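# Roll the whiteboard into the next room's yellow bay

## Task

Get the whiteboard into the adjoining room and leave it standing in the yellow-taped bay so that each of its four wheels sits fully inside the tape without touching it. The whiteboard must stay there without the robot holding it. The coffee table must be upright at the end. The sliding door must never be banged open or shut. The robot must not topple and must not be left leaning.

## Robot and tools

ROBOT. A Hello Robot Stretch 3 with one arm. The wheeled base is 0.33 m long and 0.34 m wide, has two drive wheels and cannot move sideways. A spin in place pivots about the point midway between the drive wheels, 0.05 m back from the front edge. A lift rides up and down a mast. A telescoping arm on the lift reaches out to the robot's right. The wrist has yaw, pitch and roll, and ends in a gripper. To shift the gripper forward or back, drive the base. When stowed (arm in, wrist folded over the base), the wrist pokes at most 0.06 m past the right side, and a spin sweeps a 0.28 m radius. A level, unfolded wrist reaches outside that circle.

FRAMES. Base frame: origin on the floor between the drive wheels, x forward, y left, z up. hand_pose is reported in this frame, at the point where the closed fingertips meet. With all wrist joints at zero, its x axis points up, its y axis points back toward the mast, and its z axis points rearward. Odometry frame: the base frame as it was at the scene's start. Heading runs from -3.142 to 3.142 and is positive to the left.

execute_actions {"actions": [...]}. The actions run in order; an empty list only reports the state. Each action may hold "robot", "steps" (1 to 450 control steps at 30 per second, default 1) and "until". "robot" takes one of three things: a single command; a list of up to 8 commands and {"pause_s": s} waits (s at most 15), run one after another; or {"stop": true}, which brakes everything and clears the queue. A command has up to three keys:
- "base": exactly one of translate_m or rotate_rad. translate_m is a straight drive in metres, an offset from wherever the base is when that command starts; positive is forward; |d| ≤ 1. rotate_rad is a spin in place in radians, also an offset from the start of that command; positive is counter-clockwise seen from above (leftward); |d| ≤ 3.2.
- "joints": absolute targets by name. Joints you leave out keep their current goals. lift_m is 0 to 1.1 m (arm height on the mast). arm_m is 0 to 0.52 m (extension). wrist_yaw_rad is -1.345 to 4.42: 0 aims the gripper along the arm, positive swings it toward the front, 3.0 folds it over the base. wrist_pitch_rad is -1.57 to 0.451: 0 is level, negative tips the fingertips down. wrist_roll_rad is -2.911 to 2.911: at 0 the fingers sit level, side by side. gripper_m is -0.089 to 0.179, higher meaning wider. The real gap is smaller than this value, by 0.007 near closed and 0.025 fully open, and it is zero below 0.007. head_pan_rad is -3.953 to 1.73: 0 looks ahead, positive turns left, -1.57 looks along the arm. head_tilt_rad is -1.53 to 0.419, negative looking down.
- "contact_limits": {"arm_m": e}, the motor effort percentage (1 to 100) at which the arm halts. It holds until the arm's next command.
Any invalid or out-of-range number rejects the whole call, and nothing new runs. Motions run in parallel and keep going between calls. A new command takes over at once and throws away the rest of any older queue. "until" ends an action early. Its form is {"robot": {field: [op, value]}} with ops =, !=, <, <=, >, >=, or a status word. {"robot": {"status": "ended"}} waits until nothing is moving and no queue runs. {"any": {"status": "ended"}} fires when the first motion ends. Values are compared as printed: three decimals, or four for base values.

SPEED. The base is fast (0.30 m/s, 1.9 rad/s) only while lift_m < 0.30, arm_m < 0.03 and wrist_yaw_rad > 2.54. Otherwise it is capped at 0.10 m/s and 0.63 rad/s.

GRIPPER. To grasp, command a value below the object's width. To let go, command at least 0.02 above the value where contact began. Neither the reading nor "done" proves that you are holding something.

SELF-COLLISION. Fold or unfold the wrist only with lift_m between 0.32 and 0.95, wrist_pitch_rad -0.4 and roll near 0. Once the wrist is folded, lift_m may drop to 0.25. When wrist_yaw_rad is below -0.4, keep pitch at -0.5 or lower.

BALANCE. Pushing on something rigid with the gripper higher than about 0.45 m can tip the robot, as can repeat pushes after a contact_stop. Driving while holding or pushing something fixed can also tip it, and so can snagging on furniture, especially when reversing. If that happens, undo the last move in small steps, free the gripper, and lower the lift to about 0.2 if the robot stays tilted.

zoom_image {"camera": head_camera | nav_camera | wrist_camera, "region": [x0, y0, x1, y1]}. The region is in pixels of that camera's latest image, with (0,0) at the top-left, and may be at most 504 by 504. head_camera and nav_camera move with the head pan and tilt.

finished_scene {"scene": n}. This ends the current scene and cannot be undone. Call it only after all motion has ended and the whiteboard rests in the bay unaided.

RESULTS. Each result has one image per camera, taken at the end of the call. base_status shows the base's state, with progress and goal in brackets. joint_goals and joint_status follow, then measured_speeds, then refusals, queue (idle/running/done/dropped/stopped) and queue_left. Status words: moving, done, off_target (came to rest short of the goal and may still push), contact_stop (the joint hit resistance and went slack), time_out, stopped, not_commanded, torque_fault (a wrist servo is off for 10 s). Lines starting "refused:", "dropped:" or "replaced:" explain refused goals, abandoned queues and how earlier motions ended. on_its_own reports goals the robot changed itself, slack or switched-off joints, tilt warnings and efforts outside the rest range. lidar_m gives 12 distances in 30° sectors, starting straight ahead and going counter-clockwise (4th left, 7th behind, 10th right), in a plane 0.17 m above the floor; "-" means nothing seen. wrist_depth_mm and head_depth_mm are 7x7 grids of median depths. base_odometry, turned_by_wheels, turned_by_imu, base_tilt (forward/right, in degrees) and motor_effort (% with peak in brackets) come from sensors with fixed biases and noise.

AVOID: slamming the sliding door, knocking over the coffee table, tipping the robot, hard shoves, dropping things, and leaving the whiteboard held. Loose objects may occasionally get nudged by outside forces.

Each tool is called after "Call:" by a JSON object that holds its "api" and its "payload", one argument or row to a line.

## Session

Call:
{"api": "execute_actions", "payload": {
  "actions": [
    {"robot":{"joints":{"head_tilt_rad":-0.5}},"steps":100,"until":{"robot":{"status":"ended"}}}
  ]
}}

Scene clock: 0.87 s.
robot.base_odometry: x=+0.000 y=+0.000 heading=+0.000 (m, m, rad; robot's odometry frame)
robot.turned_by_wheels: +0.000 (rad since the last result)
robot.turned_by_imu: +0.000 (rad since the last result)
robot.base_tilt: forward=+0.1 right=-3.0 (deg)
robot.lidar_m: 1.60 1.50 1.04 0.72 0.68 0.69 0.89 1.21 1.23 1.45 1.44 1.25
robot.head_depth_mm: 1933 2083 2256 2294 1730 1541 1283 / 1799 1983 2221 2380 1894 1500 1285 / 1681 1836 2030 2220 1912 1541 1288 / 1569 1698 1872 2066 1912 1541 1295 / 1476 1593 1735 1891 1910 1547 1298 / 1375 1498 1628 1783 1849 1555 1300 / 1303 1399 1513 1651 1782 1560 1303
robot.base_status: not_commanded
robot.joint_positions: lift_m=+0.421 arm_m=-0.002 wrist_yaw_rad=+3.092 wrist_pitch_rad=-0.521 wrist_roll_rad=+0.012 gripper_m=+0.037 head_pan_rad=+0.016 head_tilt_rad=-0.493
robot.joint_goals: lift_m=+0.421 arm_m=-0.002 wrist_yaw_rad=+3.092 wrist_pitch_rad=-0.521 wrist_roll_rad=+0.012 gripper_m=+0.037 head_pan_rad=+0.016 head_tilt_rad=-0.500
robot.joint_status: lift_m=not_commanded arm_m=not_commanded wrist_yaw_rad=not_commanded wrist_pitch_rad=not_commanded wrist_roll_rad=not_commanded gripper_m=not_commanded head_pan_rad=not_commanded head_tilt_rad=done
robot.measured_speeds: translate_m=+0.000 rotate_rad=+0.000 lift_m=+0.000 arm_m=+0.000 wrist_yaw_rad=+0.000 wrist_pitch_rad=+0.000 wrist_roll_rad=+0.000 head_pan_rad=+0.000 head_tilt_rad=+0.000
robot: refusals=0 queue=done queue_left=0
robot.motor_effort: left_wheel=+0(0) right_wheel=+0(0) lift_m=+25(26) arm_m=+0(0) wrist_yaw_rad=+0(0) wrist_pitch_rad=+7(7) wrist_roll_rad=+0(0) gripper_m=+0(0) head_pan_rad=-1(0) head_tilt_rad=-2(31) (%)
robot.hand_pose: x=-0.0107 y=+0.0667 z=+0.4107 quat_wxyz=(+0.201, +0.691, +0.164, +0.675) (m; robot's base frame)
robot.wrist_depth_mm: 504 554 717 836 - - - / 535 603 793 948 - - - / 567 649 865 - - - - / 616 721 - 873 864 883 890 / 638 707 709 748 721 731 722 / 615 608 608 606 633 622 622 / 533 549 - - 523 538 541
pictures: head_camera (sideways: a quarter turn clockwise sets it upright), nav_camera (sideways: a quarter turn counterclockwise sets it upright), wrist_camera
Images, in order (width x height): head_camera 896x504, nav_camera 672x504, wrist_camera 644x364.

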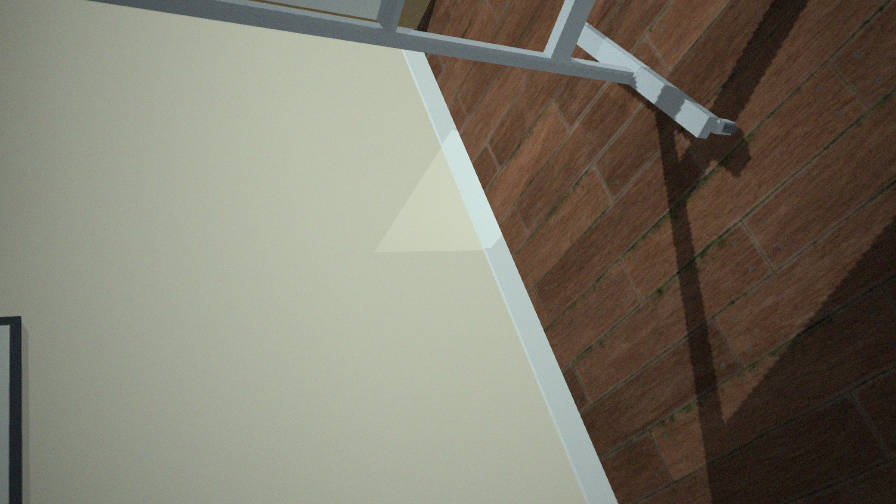

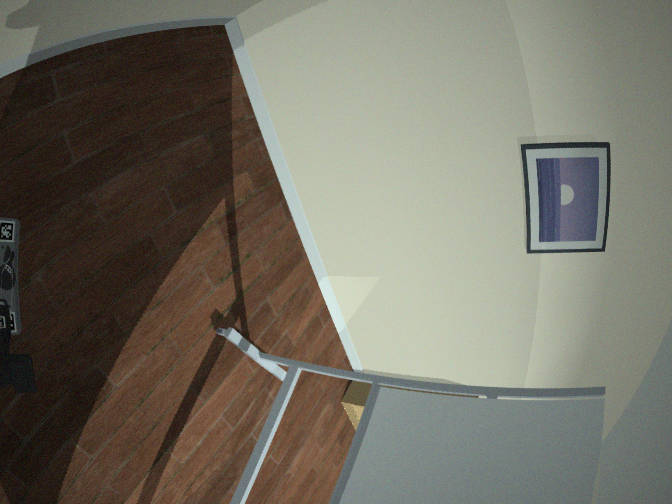

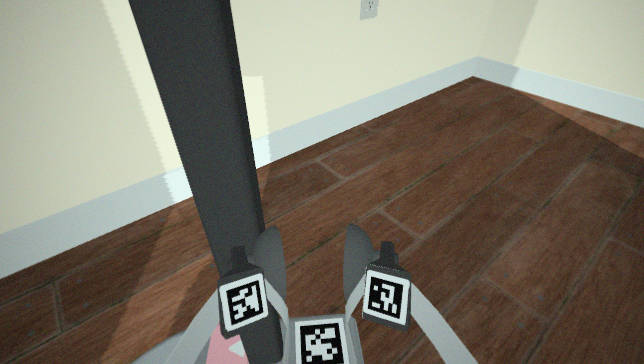

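Call:
{"api": "execute_actions", "payload": {
  "actions": [
    {"robot":[{"joints":{"lift_m":0.25,"head_pan_rad":-0.3,"head_tilt_rad":-0.6},"base":{"rotate_rad":0.61}},{"base":{"translate_m":-0.86}},{"base":{"rotate_rad":-1.57}},{"base":{"translate_m":0.3}}],"steps":450,"until":{"robot":{"status":"ended"}}},
    {"steps":450,"until":{"robot":{"status":"ended"}}}
  ]
}}

Scene clock: 13.20 s.
robot.base_odometry: x=-0.533 y=-0.738 heading=-0.960 (m, m, rad; robot's odometry frame)
robot.turned_by_wheels: -0.960 (rad since the last result)
robot.turned_by_imu: -0.955 (rad since the last result)
robot.base_tilt: forward=+0.1 right=-2.9 (deg)
robot.lidar_m: 1.16 1.12 1.74 2.36 1.38 1.02 0.98 0.50 0.37 0.36 0.37 0.51
robot.head_depth_mm: 522 556 588 632 677 729 796 / 600 647 708 775 843 927 1033 / 2547 2868 2702 2003 1618 1301 1201 / 781 862 997 1155 1368 1396 1223 / 1100 1299 1569 1927 1720 1443 1223 / 2283 2534 2745 2185 1726 1433 1236 / 2288 2544 2759 2170 1734 1433 1227
robot.base_status: done (translate_m +0.3000 of +0.3000)
robot.joint_positions: lift_m=+0.250 arm_m=-0.002 wrist_yaw_rad=+3.092 wrist_pitch_rad=-0.522 wrist_roll_rad=+0.012 gripper_m=+0.037 head_pan_rad=-0.293 head_tilt_rad=-0.594
robot.joint_goals: lift_m=+0.250 arm_m=-0.002 wrist_yaw_rad=+3.092 wrist_pitch_rad=-0.522 wrist_roll_rad=+0.012 gripper_m=+0.037 head_pan_rad=-0.300 head_tilt_rad=-0.600
robot.joint_status: lift_m=done arm_m=not_commanded wrist_yaw_rad=not_commanded wrist_pitch_rad=not_commanded wrist_roll_rad=not_commanded gripper_m=not_commanded head_pan_rad=done head_tilt_rad=done
robot.measured_speeds: translate_m=+0.000 rotate_rad=+0.000 lift_m=+0.000 arm_m=+0.000 wrist_yaw_rad=+0.000 wrist_pitch_rad=+0.000 wrist_roll_rad=+0.000 head_pan_rad=+0.000 head_tilt_rad=+0.000
robot: refusals=0 queue=done queue_left=0
robot.motor_effort: left_wheel=+3(13) right_wheel=-2(6) lift_m=+17(26) arm_m=+0(0) wrist_yaw_rad=+0(0) wrist_pitch_rad=+8(8) wrist_roll_rad=+0(0) gripper_m=+0(0) head_pan_rad=-4(29) head_tilt_rad=-3(14) (%)
robot.hand_pose: x=-0.0107 y=+0.0666 z=+0.2406 quat_wxyz=(+0.201, +0.691, +0.164, +0.675) (m; robot's base frame)
robot.wrist_depth_mm: - - - - - - - / - - - - - - - / 743 761 748 771 754 750 763 / 587 595 - 592 590 601 602 / 492 509 - 533 495 494 495 / - - - - 437 421 421 / - - - - 366 366 364
pictures: head_camera (sideways: a quarter turn clockwise sets it upright), nav_camera (sideways: a quarter turn counterclockwise sets it upright), wrist_camera
Images, in order (width x height): head_camera 896x504, nav_camera 672x504, wrist_camera 644x364.

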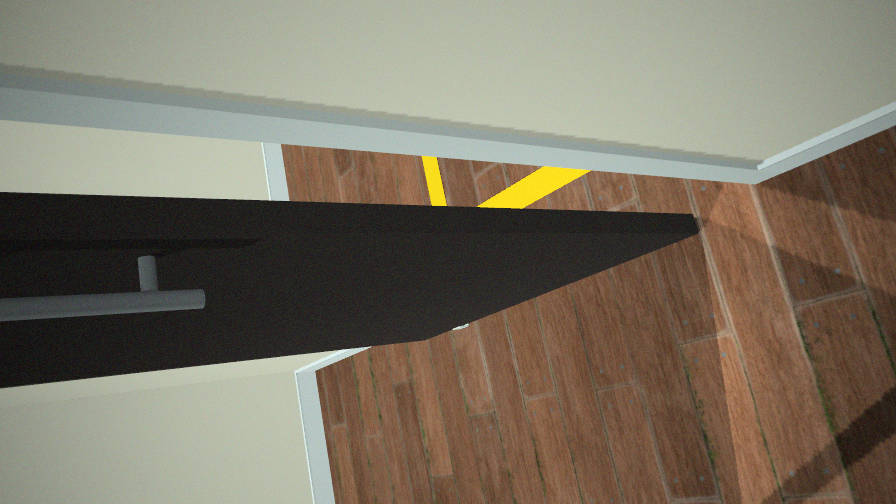

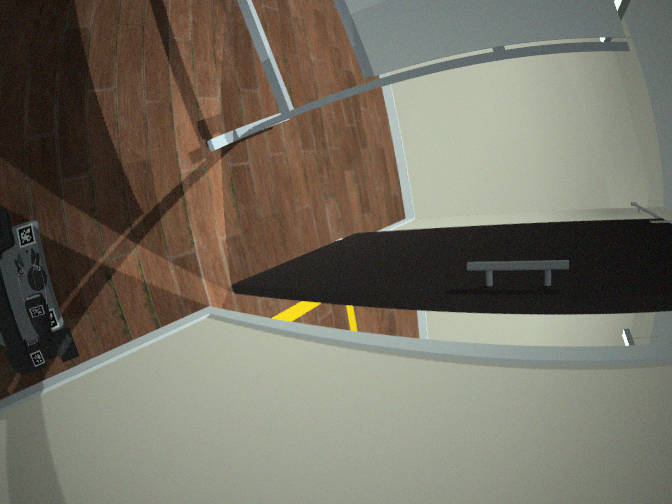

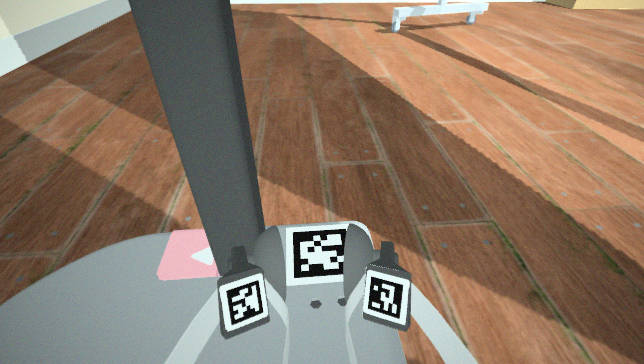

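Call:
{"api": "execute_actions", "payload": {
  "actions": [
    {"robot":[{"base":{"translate_m":0.42}},{"joints":{"lift_m":0.4,"wrist_pitch_rad":-0.4,"head_pan_rad":-0.8,"head_tilt_rad":-1.0}},{"joints":{"wrist_yaw_rad":0.9}},{"joints":{"wrist_pitch_rad":0,"gripper_m":0.0,"lift_m":0.3}}],"steps":450,"until":{"robot":{"status":"ended"}}}
  ]
}}

Scene clock: 22.60 s.
robot.base_odometry: x=-0.292 y=-1.082 heading=-0.960 (m, m, rad; robot's odometry frame)
robot.turned_by_wheels: +0.000 (rad since the last result)
robot.turned_by_imu: -0.001 (rad since the last result)
robot.base_tilt: forward=+0.0 right=-3.0 (deg)
robot.lidar_m: 1.17 0.74 2.43 1.62 1.98 1.45 1.37 0.51 0.37 0.36 0.37 0.51
robot.head_depth_mm: 353 403 470 569 714 958 1103 / 368 433 523 646 843 1153 - / 2125 494 589 748 983 1212 - / 2209 1887 1653 1469 1327 1204 1125 / 2187 1791 746 955 1289 1209 1111 / 469 577 778 1189 1330 1213 1113 / 522 683 987 1443 1323 1216 1113
robot.base_status: done (translate_m +0.4200 of +0.4200)
robot.joint_positions: lift_m=+0.300 arm_m=-0.002 wrist_yaw_rad=+0.903 wrist_pitch_rad=-0.020 wrist_roll_rad=+0.012 gripper_m=+0.000 head_pan_rad=-0.793 head_tilt_rad=-0.987
robot.joint_goals: lift_m=+0.300 arm_m=-0.002 wrist_yaw_rad=+0.900 wrist_pitch_rad=+0.000 wrist_roll_rad=+0.012 gripper_m=+0.000 head_pan_rad=-0.800 head_tilt_rad=-1.000
robot.joint_status: lift_m=done arm_m=not_commanded wrist_yaw_rad=done wrist_pitch_rad=done wrist_roll_rad=not_commanded gripper_m=done head_pan_rad=done head_tilt_rad=done
robot.measured_speeds: translate_m=+0.000 rotate_rad=+0.000 lift_m=+0.000 arm_m=+0.000 wrist_yaw_rad=+0.000 wrist_pitch_rad=+0.000 wrist_roll_rad=+0.000 head_pan_rad=+0.000 head_tilt_rad=+0.000
robot: refusals=0 queue=done queue_left=0
robot.motor_effort: left_wheel=+4(13) right_wheel=-3(5) lift_m=+17(33) arm_m=+1(0) wrist_yaw_rad=-2(2) wrist_pitch_rad=+12(12) wrist_roll_rad=+0(0) gripper_m=-2(76) head_pan_rad=-5(37) head_tilt_rad=-5(30) (%)
robot.hand_pose: x=+0.1793 y=-0.3017 z=+0.4099 quat_wxyz=(+0.636, +0.317, -0.637, +0.300) (m; robot's base frame)
robot.wrist_depth_mm: - 367 - 206 168 135 113 / - 402 - 211 173 138 115 / - 448 - 218 178 141 117 / - 492 - 226 181 143 119 / - 554 - 230 186 146 121 / 978 637 375 - 185 149 122 / 731 662 381 248 187 152 124
pictures: head_camera (sideways: a quarter turn clockwise sets it upright), nav_camera (sideways: a quarter turn counterclockwise sets it upright), wrist_camera
Images, in order (width x height): head_camera 896x504, nav_camera 672x504, wrist_camera 644x364.

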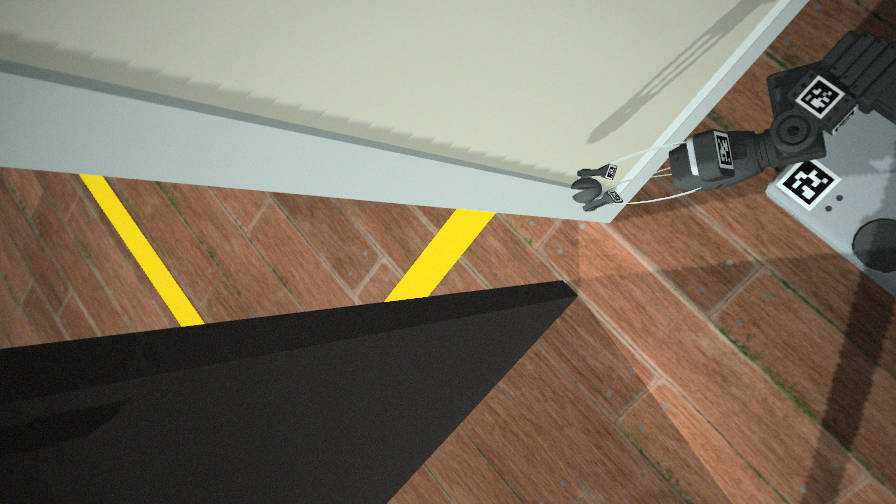

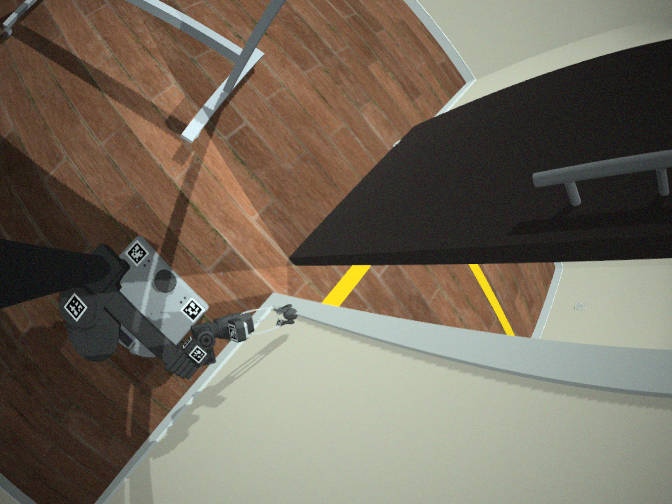

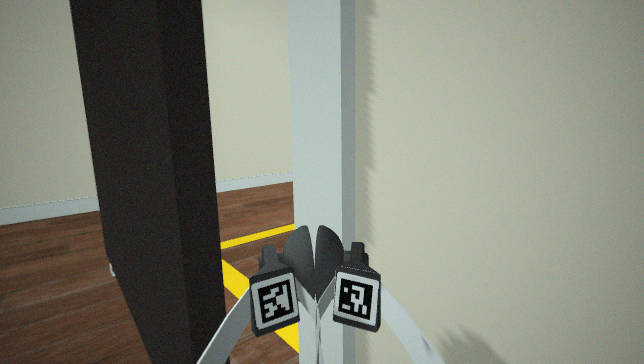

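Call:
{"api": "execute_actions", "payload": {
  "actions": [
    {"robot":[{"base":{"translate_m":0.17}},{"joints":{"arm_m":0.08}},{"base":{"translate_m":0.23}},{"joints":{"wrist_yaw_rad":0.0}},{"joints":{"arm_m":0.25}},{"base":{"translate_m":0.68},"joints":{"head_pan_rad":-1.3,"head_tilt_rad":-0.7}}],"steps":450,"until":{"robot":{"status":"ended"}}},
    {"steps":450,"until":{"robot":{"status":"ended"}}}
  ]
}}

Scene clock: 42.53 s.
robot.base_odometry: x=+0.327 y=-1.967 heading=-0.960 (m, m, rad; robot's odometry frame)
robot.turned_by_wheels: +0.000 (rad since the last result)
robot.turned_by_imu: -0.039 (rad since the last result)
robot.base_tilt: forward=+0.0 right=-3.1 (deg)
robot.lidar_m: 1.00 1.31 1.77 2.08 2.44 0.56 1.54 0.87 0.30 0.29 0.29 0.40
robot.head_depth_mm: - - - 311 371 464 1154 / - - - - 381 481 631 / - - 291 330 390 504 683 / - - 295 341 415 528 733 / - - 300 352 432 557 786 / - - 306 365 449 590 850 / - 285 316 377 471 624 923
robot.base_status: done (translate_m +0.6800 of +0.6800)
robot.joint_positions: lift_m=+0.300 arm_m=+0.250 wrist_yaw_rad=+0.002 wrist_pitch_rad=-0.020 wrist_roll_rad=+0.012 gripper_m=+0.000 head_pan_rad=-1.293 head_tilt_rad=-0.704
robot.joint_goals: lift_m=+0.300 arm_m=+0.250 wrist_yaw_rad=+0.000 wrist_pitch_rad=+0.000 wrist_roll_rad=+0.012 gripper_m=+0.000 head_pan_rad=-1.300 head_tilt_rad=-0.700
robot.joint_status: lift_m=done arm_m=done wrist_yaw_rad=done wrist_pitch_rad=done wrist_roll_rad=not_commanded gripper_m=done head_pan_rad=done head_tilt_rad=done
robot.measured_speeds: translate_m=+0.000 rotate_rad=+0.000 lift_m=+0.000 arm_m=+0.000 wrist_yaw_rad=+0.000 wrist_pitch_rad=+0.000 wrist_roll_rad=+0.000 head_pan_rad=+0.000 head_tilt_rad=+0.000
robot: refusals=0 queue=done queue_left=0
robot.motor_effort: left_wheel=-1(27) right_wheel=+2(38) lift_m=+17(17) arm_m=+2(4) wrist_yaw_rad=-1(68) wrist_pitch_rad=+11(15) wrist_roll_rad=+0(0) gripper_m=-2(10) head_pan_rad=-4(39) head_tilt_rad=+3(25) (%)
robot.hand_pose: x=-0.0210 y=-0.6505 z=+0.4099 quat_wxyz=(+0.703, +0.008, -0.711, -0.007) (m; robot's base frame)
robot.wrist_depth_mm: - - - - - - - / - - - - - - - / - - - - - - - / - - - - - - - / - - - - - - - / - 992 980 - 935 924 927 / 731 713 729 722 714 707 687
pictures: head_camera (sideways: a quarter turn clockwise sets it upright), nav_camera (sideways: a quarter turn counterclockwise sets it upright), wrist_camera
Images, in order (width x height): head_camera 896x504, nav_camera 672x504, wrist_camera 644x364.

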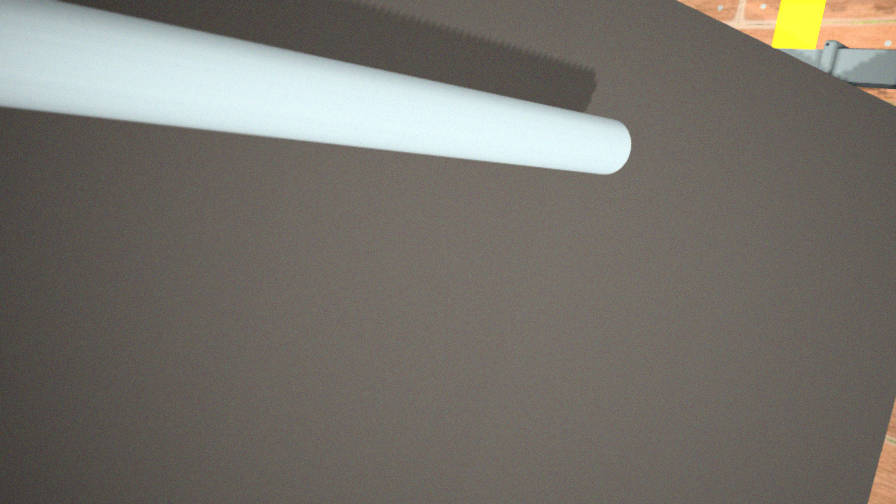

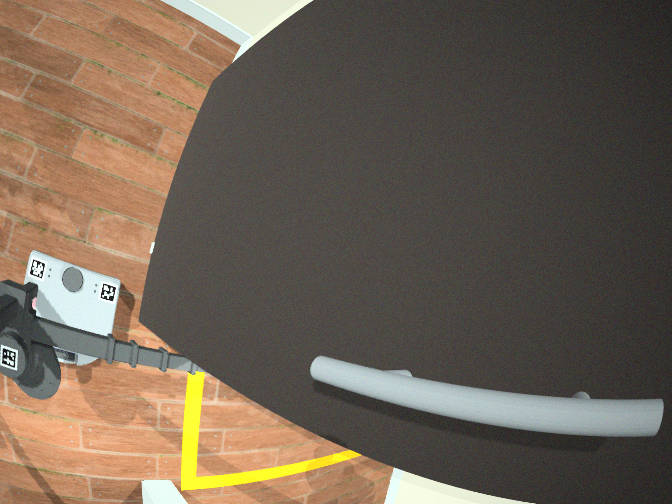

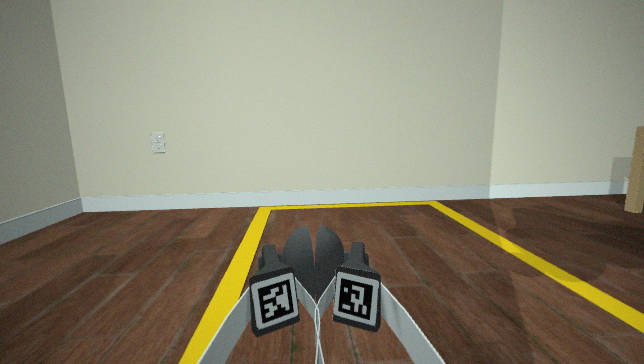

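Call:
{"api": "execute_actions", "payload": {
  "actions": [
    {"robot":[{"base":{"translate_m":0.07}},{"base":{"translate_m":-0.13}},{"joints":{"arm_m":0.07}},{"base":{"translate_m":0.18}},{"base":{"translate_m":-0.03},"joints":{"arm_m":0.0}},{"base":{"rotate_rad":-1.53},"joints":{"head_pan_rad":-1.57,"head_tilt_rad":-0.9}},{"base":{"translate_m":-0.6},"joints":{"wrist_roll_rad":1.57,"lift_m":0.235,"gripper_m":0.12}},{"base":{"translate_m":-0.6},"joints":{"arm_m":0.2}}],"steps":450,"until":{"robot":{"status":"ended"}}},
    {"steps":450,"until":{"robot":{"status":"ended"}}},
    {"steps":450,"until":{"robot":{"status":"ended"}}}
  ]
}}

Scene clock: 72.60 s.
robot.base_odometry: x=+1.332 y=-1.313 heading=-2.490 (m, m, rad; robot's odometry frame)
robot.turned_by_wheels: -1.530 (rad since the last result)
robot.turned_by_imu: -1.582 (rad since the last result)
robot.base_tilt: forward=+0.1 right=-3.1 (deg)
robot.lidar_m: 1.47 1.51 1.20 1.14 1.17 1.19 0.88 1.20 1.00 2.61 2.30 0.95
robot.head_depth_mm: 830 1085 1749 1573 1377 1236 1113 / 793 2025 1825 1526 1386 1236 1135 / 762 897 1839 1546 1406 1196 1137 / 729 858 1843 1517 1418 1222 1130 / 705 817 1827 1533 1388 1248 1119 / 680 788 1839 1538 1394 1242 1125 / 657 754 1852 1603 1397 1246 1123
robot.base_status: done (translate_m -0.6000 of -0.6000)
robot.joint_positions: lift_m=+0.235 arm_m=+0.200 wrist_yaw_rad=-0.001 wrist_pitch_rad=-0.020 wrist_roll_rad=+1.568 gripper_m=+0.120 head_pan_rad=-1.563 head_tilt_rad=-0.889
robot.joint_goals: lift_m=+0.235 arm_m=+0.200 wrist_yaw_rad=+0.000 wrist_pitch_rad=+0.000 wrist_roll_rad=+1.570 gripper_m=+0.120 head_pan_rad=-1.570 head_tilt_rad=-0.900
robot.joint_status: lift_m=done arm_m=done wrist_yaw_rad=done wrist_pitch_rad=done wrist_roll_rad=done gripper_m=done head_pan_rad=done head_tilt_rad=done
robot.measured_speeds: translate_m=+0.000 rotate_rad=+0.000 lift_m=+0.000 arm_m=+0.000 wrist_yaw_rad=+0.000 wrist_pitch_rad=+0.000 wrist_roll_rad=+0.000 head_pan_rad=+0.000 head_tilt_rad=+0.000
robot: refusals=0 queue=done queue_left=0
robot.motor_effort: left_wheel=+4(16) right_wheel=-2(35) lift_m=+16(18) arm_m=+4(3) wrist_yaw_rad=+1(32) wrist_pitch_rad=+11(13) wrist_roll_rad=+1(1) gripper_m=+1(79) head_pan_rad=-4(29) head_tilt_rad=-5(23) (%)
robot.hand_pose: x=-0.0217 y=-0.6004 z=+0.3448 quat_wxyz=(+0.002, -0.001, -1.000, -0.010) (m; robot's base frame)
robot.wrist_depth_mm: - - - - 745 517 357 / - - - - 935 512 358 / - - - - 948 523 361 / - - - 378 938 517 359 / - - - 359 - 525 361 / - - - 351 - 465 364 / - - - 340 962 561 364
pictures: head_camera (sideways: a quarter turn clockwise sets it upright), nav_camera (sideways: a quarter turn counterclockwise sets it upright), wrist_camera
Images, in order (width x height): head_camera 896x504, nav_camera 672x504, wrist_camera 644x364.

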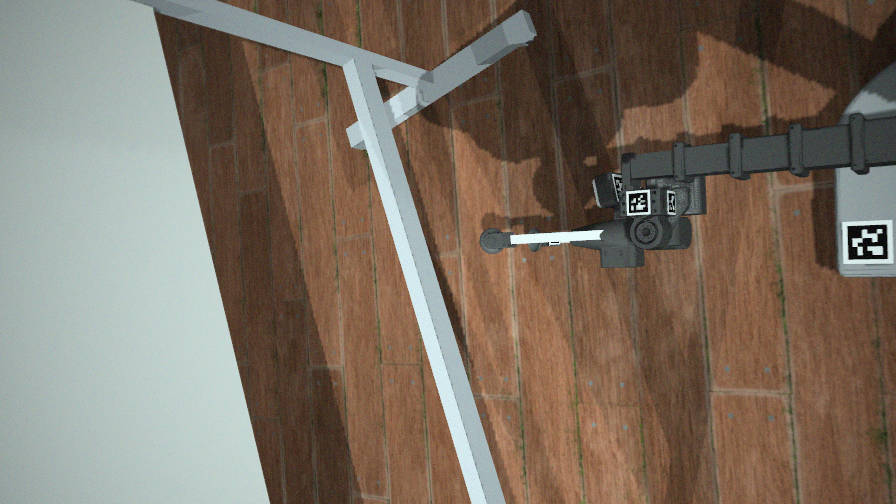

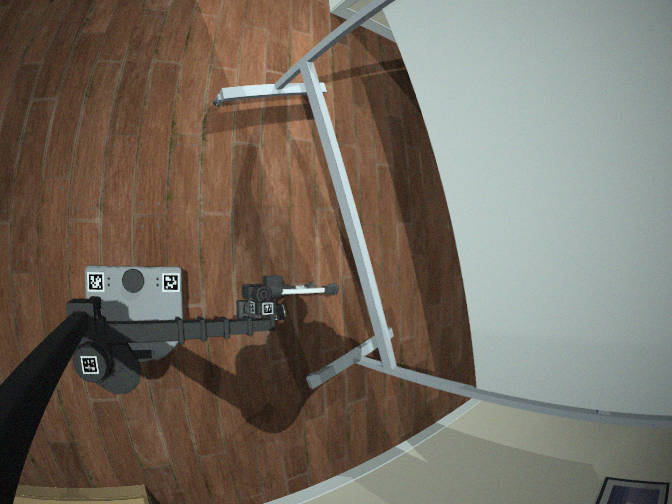

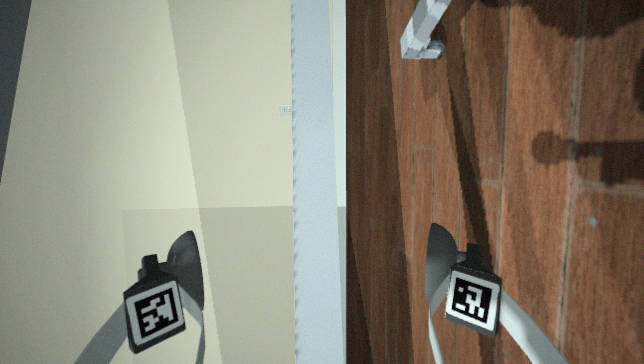

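Call:
{"api": "execute_actions", "payload": {
  "actions": [
    {"robot":[{"joints":{"arm_m":0.42}},{"joints":{"gripper_m":0.01}},{"joints":{"arm_m":0.09}}],"steps":450,"until":{"robot":{"status":"ended"}}}
  ]
}}

Scene clock: 80.60 s.
robot.base_odometry: x=+1.332 y=-1.313 heading=-2.490 (m, m, rad; robot's odometry frame)
robot.turned_by_wheels: +0.000 (rad since the last result)
robot.turned_by_imu: -0.002 (rad since the last result)
robot.base_tilt: forward=-0.1 right=-3.0 (deg)
robot.lidar_m: 1.47 1.51 1.19 1.14 1.16 1.19 0.88 1.20 0.99 2.61 2.30 0.95
robot.head_depth_mm: 827 1084 1729 1566 1384 1228 1113 / 794 2005 1832 1508 1396 1239 1134 / 759 896 1851 1549 1391 1284 - / 733 854 1832 1515 1405 1236 1136 / 703 821 1839 1516 1385 1241 1122 / 679 785 1852 1524 1385 1239 1124 / 656 755 1846 1596 1401 1244 1127
robot.base_status: done (translate_m -0.6000 of -0.6000)
robot.joint_positions: lift_m=+0.235 arm_m=+0.090 wrist_yaw_rad=-0.002 wrist_pitch_rad=-0.020 wrist_roll_rad=+1.569 gripper_m=+0.010 head_pan_rad=-1.563 head_tilt_rad=-0.890
robot.joint_goals: lift_m=+0.235 arm_m=+0.090 wrist_yaw_rad=+0.000 wrist_pitch_rad=+0.000 wrist_roll_rad=+1.570 gripper_m=+0.010 head_pan_rad=-1.570 head_tilt_rad=-0.900
robot.joint_status: lift_m=done arm_m=done wrist_yaw_rad=done wrist_pitch_rad=done wrist_roll_rad=done gripper_m=done head_pan_rad=done head_tilt_rad=done
robot.measured_speeds: translate_m=+0.000 rotate_rad=+0.000 lift_m=+0.000 arm_m=+0.000 wrist_yaw_rad=+0.000 wrist_pitch_rad=+0.000 wrist_roll_rad=+0.000 head_pan_rad=+0.000 head_tilt_rad=+0.000
robot: refusals=0 queue=done queue_left=0
robot.motor_effort: left_wheel=+3(3) right_wheel=-2(3) lift_m=+19(19) arm_m=-2(5) wrist_yaw_rad=+1(7) wrist_pitch_rad=+11(29) wrist_roll_rad=+0(0) gripper_m=+0(92) head_pan_rad=-3(4) head_tilt_rad=-5(5) (%)
robot.hand_pose: x=-0.0218 y=-0.4910 z=+0.3446 quat_wxyz=(+0.001, -0.001, -1.000, -0.010) (m; robot's base frame)
robot.wrist_depth_mm: 523 - - - 739 506 357 / 517 - - - 835 517 360 / 522 - - - 923 521 360 / 519 - - - 940 525 361 / - - - - 948 533 362 / - - - - 862 519 363 / - - - - 950 528 364
pictures: head_camera (sideways: a quarter turn clockwise sets it upright), nav_camera (sideways: a quarter turn counterclockwise sets it upright), wrist_camera
Images, in order (width x height): head_camera 896x504, nav_camera 672x504, wrist_camera 644x364.

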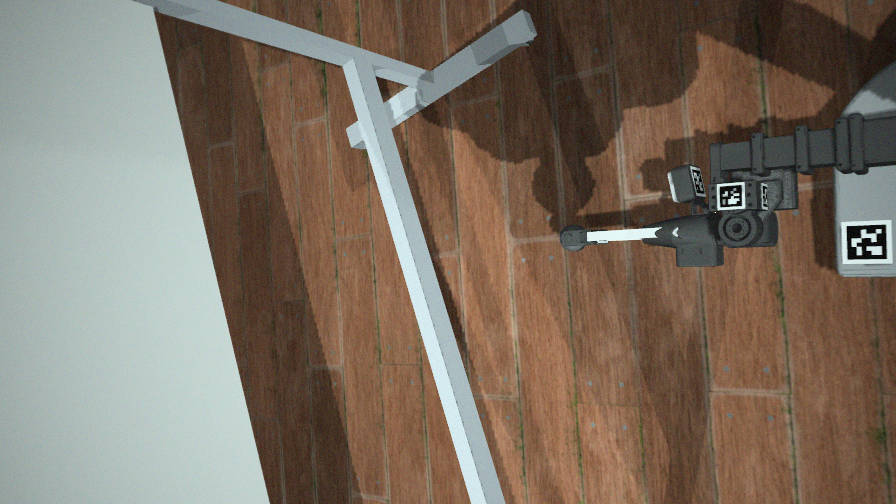

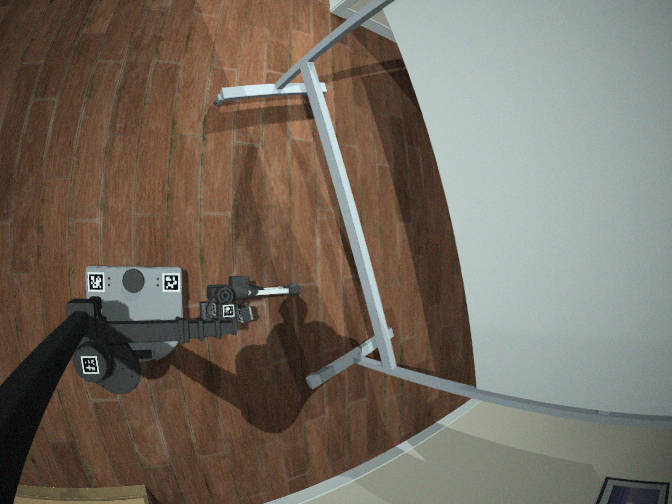

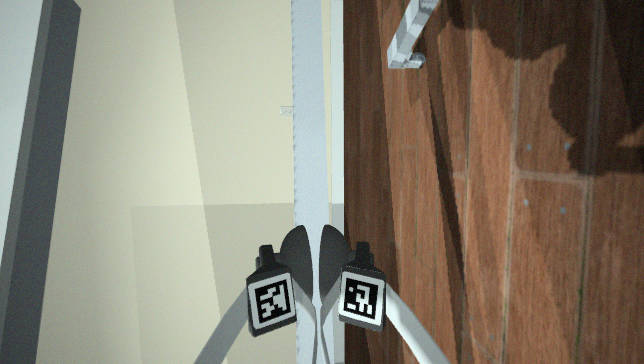

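Slipped; go deeper so the pads hook behind the bar.

Call:
{"api": "execute_actions", "payload": {
  "actions": [
    {"robot":[{"joints":{"gripper_m":0.12}},{"joints":{"arm_m":0.48}},{"joints":{"gripper_m":-0.01}},{"joints":{"arm_m":0.12}}],"steps":450,"until":{"robot":{"status":"ended"}}}
  ]
}}

Scene clock: 91.67 s.
robot.base_odometry: x=+1.332 y=-1.313 heading=-2.490 (m, m, rad; robot's odometry frame)
robot.turned_by_wheels: +0.000 (rad since the last result)
robot.turned_by_imu: -0.002 (rad since the last result)
robot.base_tilt: forward=+0.0 right=-2.9 (deg)
robot.lidar_m: 1.47 1.51 1.20 1.13 1.16 1.19 0.88 1.20 0.60 2.61 2.30 0.95
robot.head_depth_mm: 395 463 560 1508 1302 1199 1115 / 393 459 557 1519 1333 1235 1133 / 391 459 552 1522 1388 - 1139 / 389 456 550 1496 1391 1218 1133 / 387 453 544 1492 1399 1249 1119 / 385 450 542 1485 1392 1244 1117 / 383 447 536 1494 1392 1243 1129
robot.base_status: done (translate_m -0.6000 of -0.6000)
robot.joint_positions: lift_m=+0.235 arm_m=+0.121 wrist_yaw_rad=-0.010 wrist_pitch_rad=-0.079 wrist_roll_rad=+1.573 gripper_m=+0.009 head_pan_rad=-1.563 head_tilt_rad=-0.890
robot.joint_goals: lift_m=+0.235 arm_m=+0.120 wrist_yaw_rad=+0.000 wrist_pitch_rad=+0.000 wrist_roll_rad=+1.570 gripper_m=+0.007 head_pan_rad=-1.570 head_tilt_rad=-0.900
robot.joint_status: lift_m=done arm_m=done wrist_yaw_rad=done wrist_pitch_rad=done wrist_roll_rad=done gripper_m=done head_pan_rad=done head_tilt_rad=done
robot.measured_speeds: translate_m=+0.000 rotate_rad=+0.000 lift_m=+0.000 arm_m=+0.000 wrist_yaw_rad=+0.000 wrist_pitch_rad=+0.000 wrist_roll_rad=+0.000 head_pan_rad=+0.000 head_tilt_rad=+0.000
robot: refusals=0 queue=done queue_left=0
robot.on_its_own: gripper_m is held at +0.007, not at your -0.010, by its stall guard, which is still easing; wrist_pitch_rad is at rest, and its effort (+45) is outside its rest range (-20 to +32)
robot.motor_effort: left_wheel=+0(4) right_wheel=+1(3) lift_m=+23(23) arm_m=-4(8) wrist_yaw_rad=+6(9) wrist_pitch_rad=+45(45) wrist_roll_rad=+0(1) gripper_m=-33(100) head_pan_rad=-4(4) head_tilt_rad=-5(5) (%)
robot.hand_pose: x=-0.0240 y=-0.5191 z=+0.3293 quat_wxyz=(-0.001, -0.005, -0.999, -0.040) (m; robot's base frame)
robot.wrist_depth_mm: - - 75 77 81 461 329 / - - 77 79 82 465 330 / - - 78 80 84 461 333 / - - 80 81 85 473 335 / - - 82 83 86 473 333 / - - 82 84 88 454 336 / - - 84 86 90 482 339
pictures: head_camera (sideways: a quarter turn clockwise sets it upright), nav_camera (sideways: a quarter turn counterclockwise sets it upright), wrist_camera
Images, in order (width x height): head_camera 896x504, nav_camera 672x504, wrist_camera 644x364.

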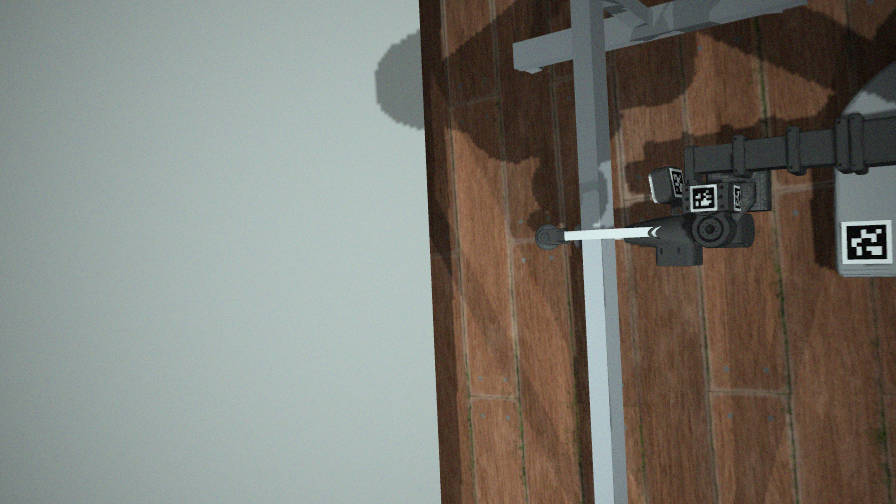

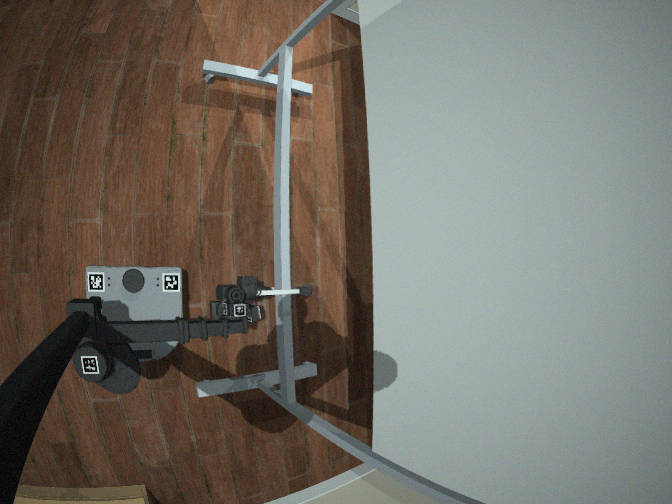

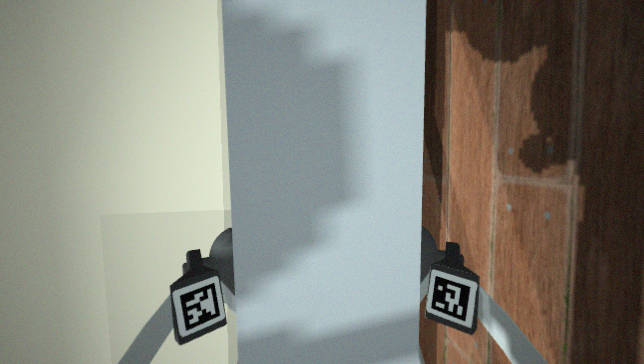

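Call:
{"api": "execute_actions", "payload": {
  "actions": [
    {"robot":[{"base":{"translate_m":0.35}},{"joints":{"gripper_m":0.13}},{"joints":{"arm_m":0.0,"wrist_yaw_rad":0}},{"joints":{"lift_m":0.4,"wrist_roll_rad":0,"wrist_pitch_rad":-0.4,"gripper_m":0.03}},{"joints":{"wrist_yaw_rad":3.0}},{"joints":{"lift_m":0.25}}],"steps":450,"until":{"robot":{"status":"ended"}}},
    {"steps":450,"until":{"robot":{"status":"ended"}}}
  ]
}}

Scene clock: 107.60 s.
robot.base_odometry: x=+1.054 y=-1.526 heading=-2.490 (m, m, rad; robot's odometry frame)
robot.turned_by_wheels: +0.000 (rad since the last result)
robot.turned_by_imu: -0.004 (rad since the last result)
robot.base_tilt: forward=+0.0 right=-2.9 (deg)
robot.lidar_m: 1.12 1.15 1.22 1.15 1.18 1.53 1.23 1.56 0.63 2.59 1.78 0.91
robot.head_depth_mm: 396 465 564 1511 1319 1223 1117 / 392 461 557 1511 1341 1239 1136 / 389 455 551 1522 1387 1242 - / 386 452 544 1502 1391 1233 - / 382 446 535 1502 1385 1251 1118 / 379 442 530 1492 1396 1245 1122 / 376 439 525 653 1395 1241 1125
robot.base_status: done (translate_m +0.3500 of +0.3500)
robot.joint_positions: lift_m=+0.250 arm_m=+0.000 wrist_yaw_rad=+2.997 wrist_pitch_rad=-0.415 wrist_roll_rad=+0.005 gripper_m=+0.030 head_pan_rad=-1.563 head_tilt_rad=-0.890
robot.joint_goals: lift_m=+0.250 arm_m=+0.000 wrist_yaw_rad=+3.000 wrist_pitch_rad=-0.400 wrist_roll_rad=+0.000 gripper_m=+0.030 head_pan_rad=-1.570 head_tilt_rad=-0.900
robot.joint_status: lift_m=done arm_m=done wrist_yaw_rad=done wrist_pitch_rad=done wrist_roll_rad=done gripper_m=done head_pan_rad=done head_tilt_rad=done
robot.measured_speeds: translate_m=+0.000 rotate_rad=+0.000 lift_m=+0.000 arm_m=+0.000 wrist_yaw_rad=+0.000 wrist_pitch_rad=+0.000 wrist_roll_rad=+0.000 head_pan_rad=+0.000 head_tilt_rad=+0.000
robot: refusals=0 queue=done queue_left=0
robot.motor_effort: left_wheel=+3(16) right_wheel=-1(26) lift_m=+16(35) arm_m=-2(5) wrist_yaw_rad=+2(49) wrist_pitch_rad=+8(43) wrist_roll_rad=-2(4) gripper_m=+0(77) head_pan_rad=-3(4) head_tilt_rad=-5(5) (%)
robot.hand_pose: x=+0.0111 y=+0.0772 z=+0.2639 quat_wxyz=(+0.196, +0.702, +0.095, +0.678) (m; robot's base frame)
robot.wrist_depth_mm: 940 - - - - - - / - - - - - - - / 952 - 955 977 957 975 972 / 709 719 716 716 721 723 727 / 555 556 584 580 567 563 576 / 466 481 - - 480 470 467 / - - - - 396 400 398
pictures: head_camera (sideways: a quarter turn clockwise sets it upright), nav_camera (sideways: a quarter turn counterclockwise sets it upright), wrist_camera
Images, in order (width x height): head_camera 896x504, nav_camera 672x504, wrist_camera 644x364.

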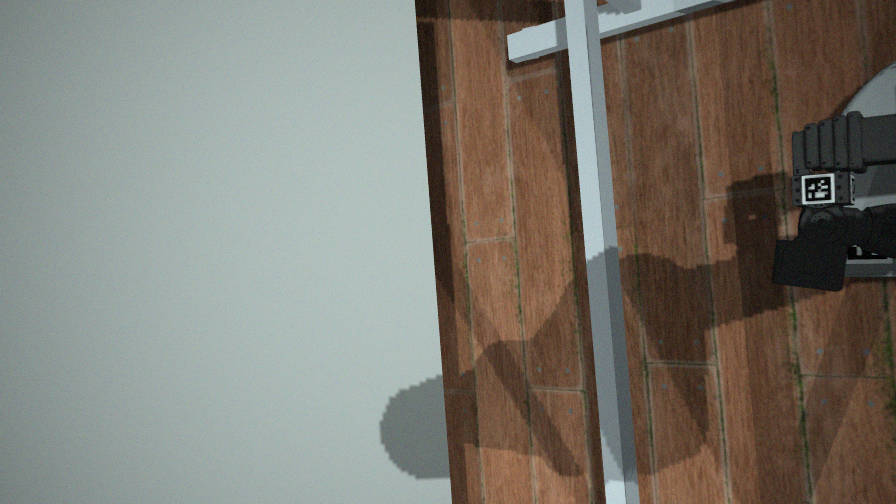

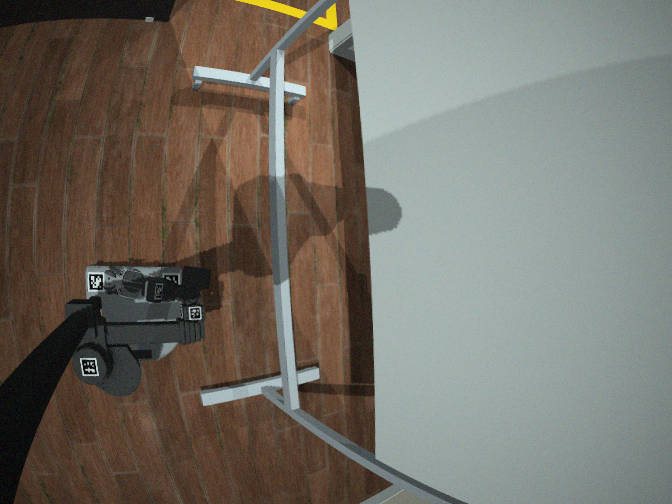

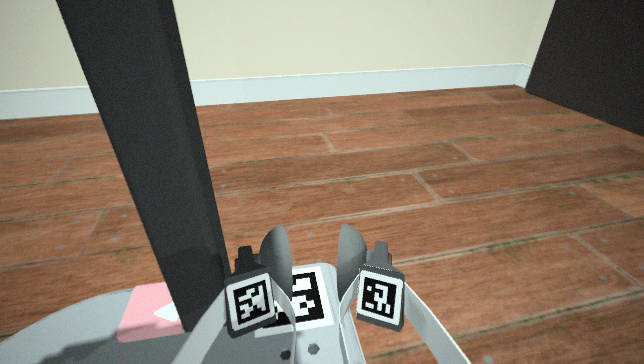

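Call:
{"api": "execute_actions", "payload": {
  "actions": [
    {"robot":[{"base":{"rotate_rad":1.63},"joints":{"head_pan_rad":0}},{"base":{"translate_m":0.15}},{"base":{"rotate_rad":1.58}},{"base":{"translate_m":0.85}},{"base":{"rotate_rad":1.58}},{"base":{"translate_m":0.56}},{"base":{"rotate_rad":1.58}},{"joints":{"lift_m":0.32}}],"steps":450,"until":{"robot":{"status":"ended"}}},
    {"steps":450,"until":{"robot":{"status":"ended"}}}
  ]
}}

Scene clock: 128.47 s.
robot.base_odometry: x=+1.418 y=-0.661 heading=-2.404 (m, m, rad; robot's odometry frame)
robot.turned_by_wheels: +6.369 (rad since the last result)
robot.turned_by_imu: +6.317 (rad since the last result)
robot.base_tilt: forward=-0.1 right=-2.9 (deg)
robot.lidar_m: 0.35 2.05 1.62 1.42 0.77 0.71 0.70 0.74 1.05 2.17 2.29 2.07
robot.head_depth_mm: 1920 2085 1825 1573 1393 1232 1112 / 2652 2162 1833 1583 1387 1195 1114 / 296 347 434 638 1363 1205 1118 / 2555 2063 1769 1551 1378 1191 1122 / 2694 2174 1840 1579 1382 1208 1119 / 1912 2064 1830 1578 1392 1237 1117 / 1837 2092 1831 1600 1393 1243 1119
robot.base_status: done (rotate_rad +1.5798 of +1.5800)
robot.joint_positions: lift_m=+0.320 arm_m=+0.000 wrist_yaw_rad=+2.998 wrist_pitch_rad=-0.415 wrist_roll_rad=+0.005 gripper_m=+0.030 head_pan_rad=-0.007 head_tilt_rad=-0.890
robot.joint_goals: lift_m=+0.320 arm_m=+0.000 wrist_yaw_rad=+3.000 wrist_pitch_rad=-0.400 wrist_roll_rad=+0.000 gripper_m=+0.030 head_pan_rad=+0.000 head_tilt_rad=-0.900
robot.joint_status: lift_m=done arm_m=done wrist_yaw_rad=done wrist_pitch_rad=done wrist_roll_rad=done gripper_m=done head_pan_rad=done head_tilt_rad=done
robot.measured_speeds: translate_m=+0.000 rotate_rad=+0.000 lift_m=+0.000 arm_m=+0.000 wrist_yaw_rad=+0.000 wrist_pitch_rad=+0.000 wrist_roll_rad=+0.000 head_pan_rad=+0.000 head_tilt_rad=+0.000
robot: refusals=0 queue=done queue_left=0
robot.motor_effort: left_wheel=-3(11) right_wheel=+2(7) lift_m=+34(33) arm_m=-1(2) wrist_yaw_rad=+1(1) wrist_pitch_rad=+8(9) wrist_roll_rad=-2(1) gripper_m=+0(0) head_pan_rad=+4(43) head_tilt_rad=-4(4) (%)
robot.hand_pose: x=+0.0109 y=+0.0772 z=+0.3329 quat_wxyz=(+0.195, +0.702, +0.096, +0.678) (m; robot's base frame)
robot.wrist_depth_mm: 529 - - - - - - / 575 - - - - - - / 618 - - - - - - / 668 714 838 859 866 844 853 / 665 681 692 698 667 672 671 / 548 549 - 552 570 551 526 / 466 482 - - 468 468 393
pictures: head_camera (sideways: a quarter turn clockwise sets it upright), nav_camera (sideways: a quarter turn counterclockwise sets it upright), wrist_camera
Images, in order (width x height): head_camera 896x504, nav_camera 672x504, wrist_camera 644x364.

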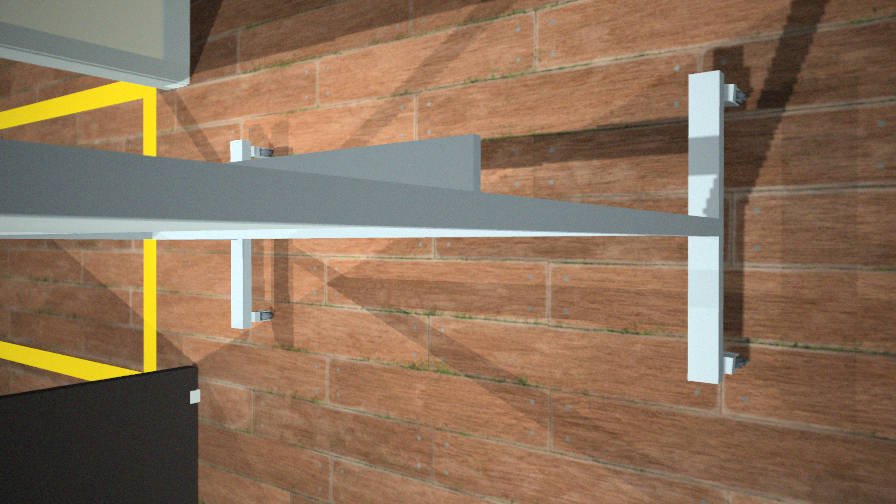

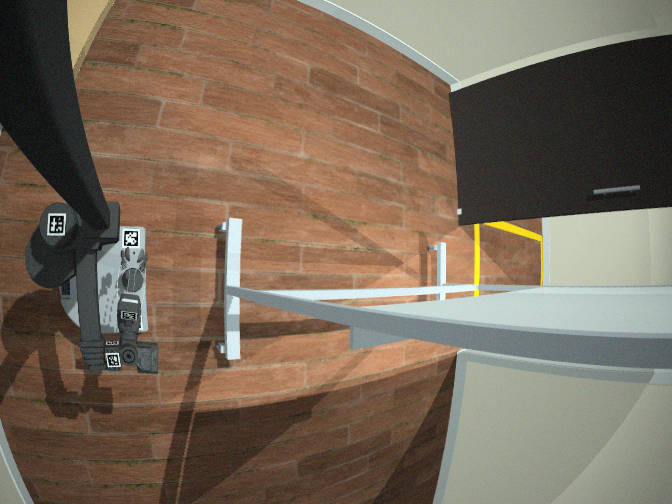

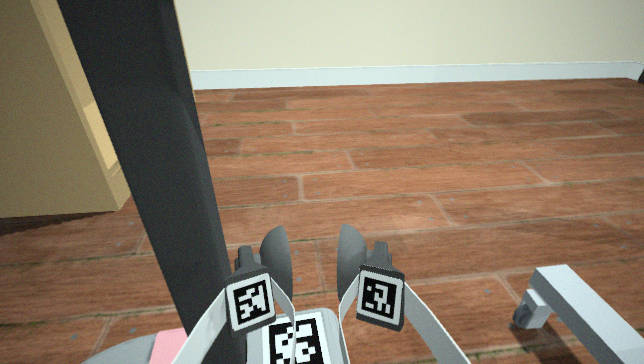

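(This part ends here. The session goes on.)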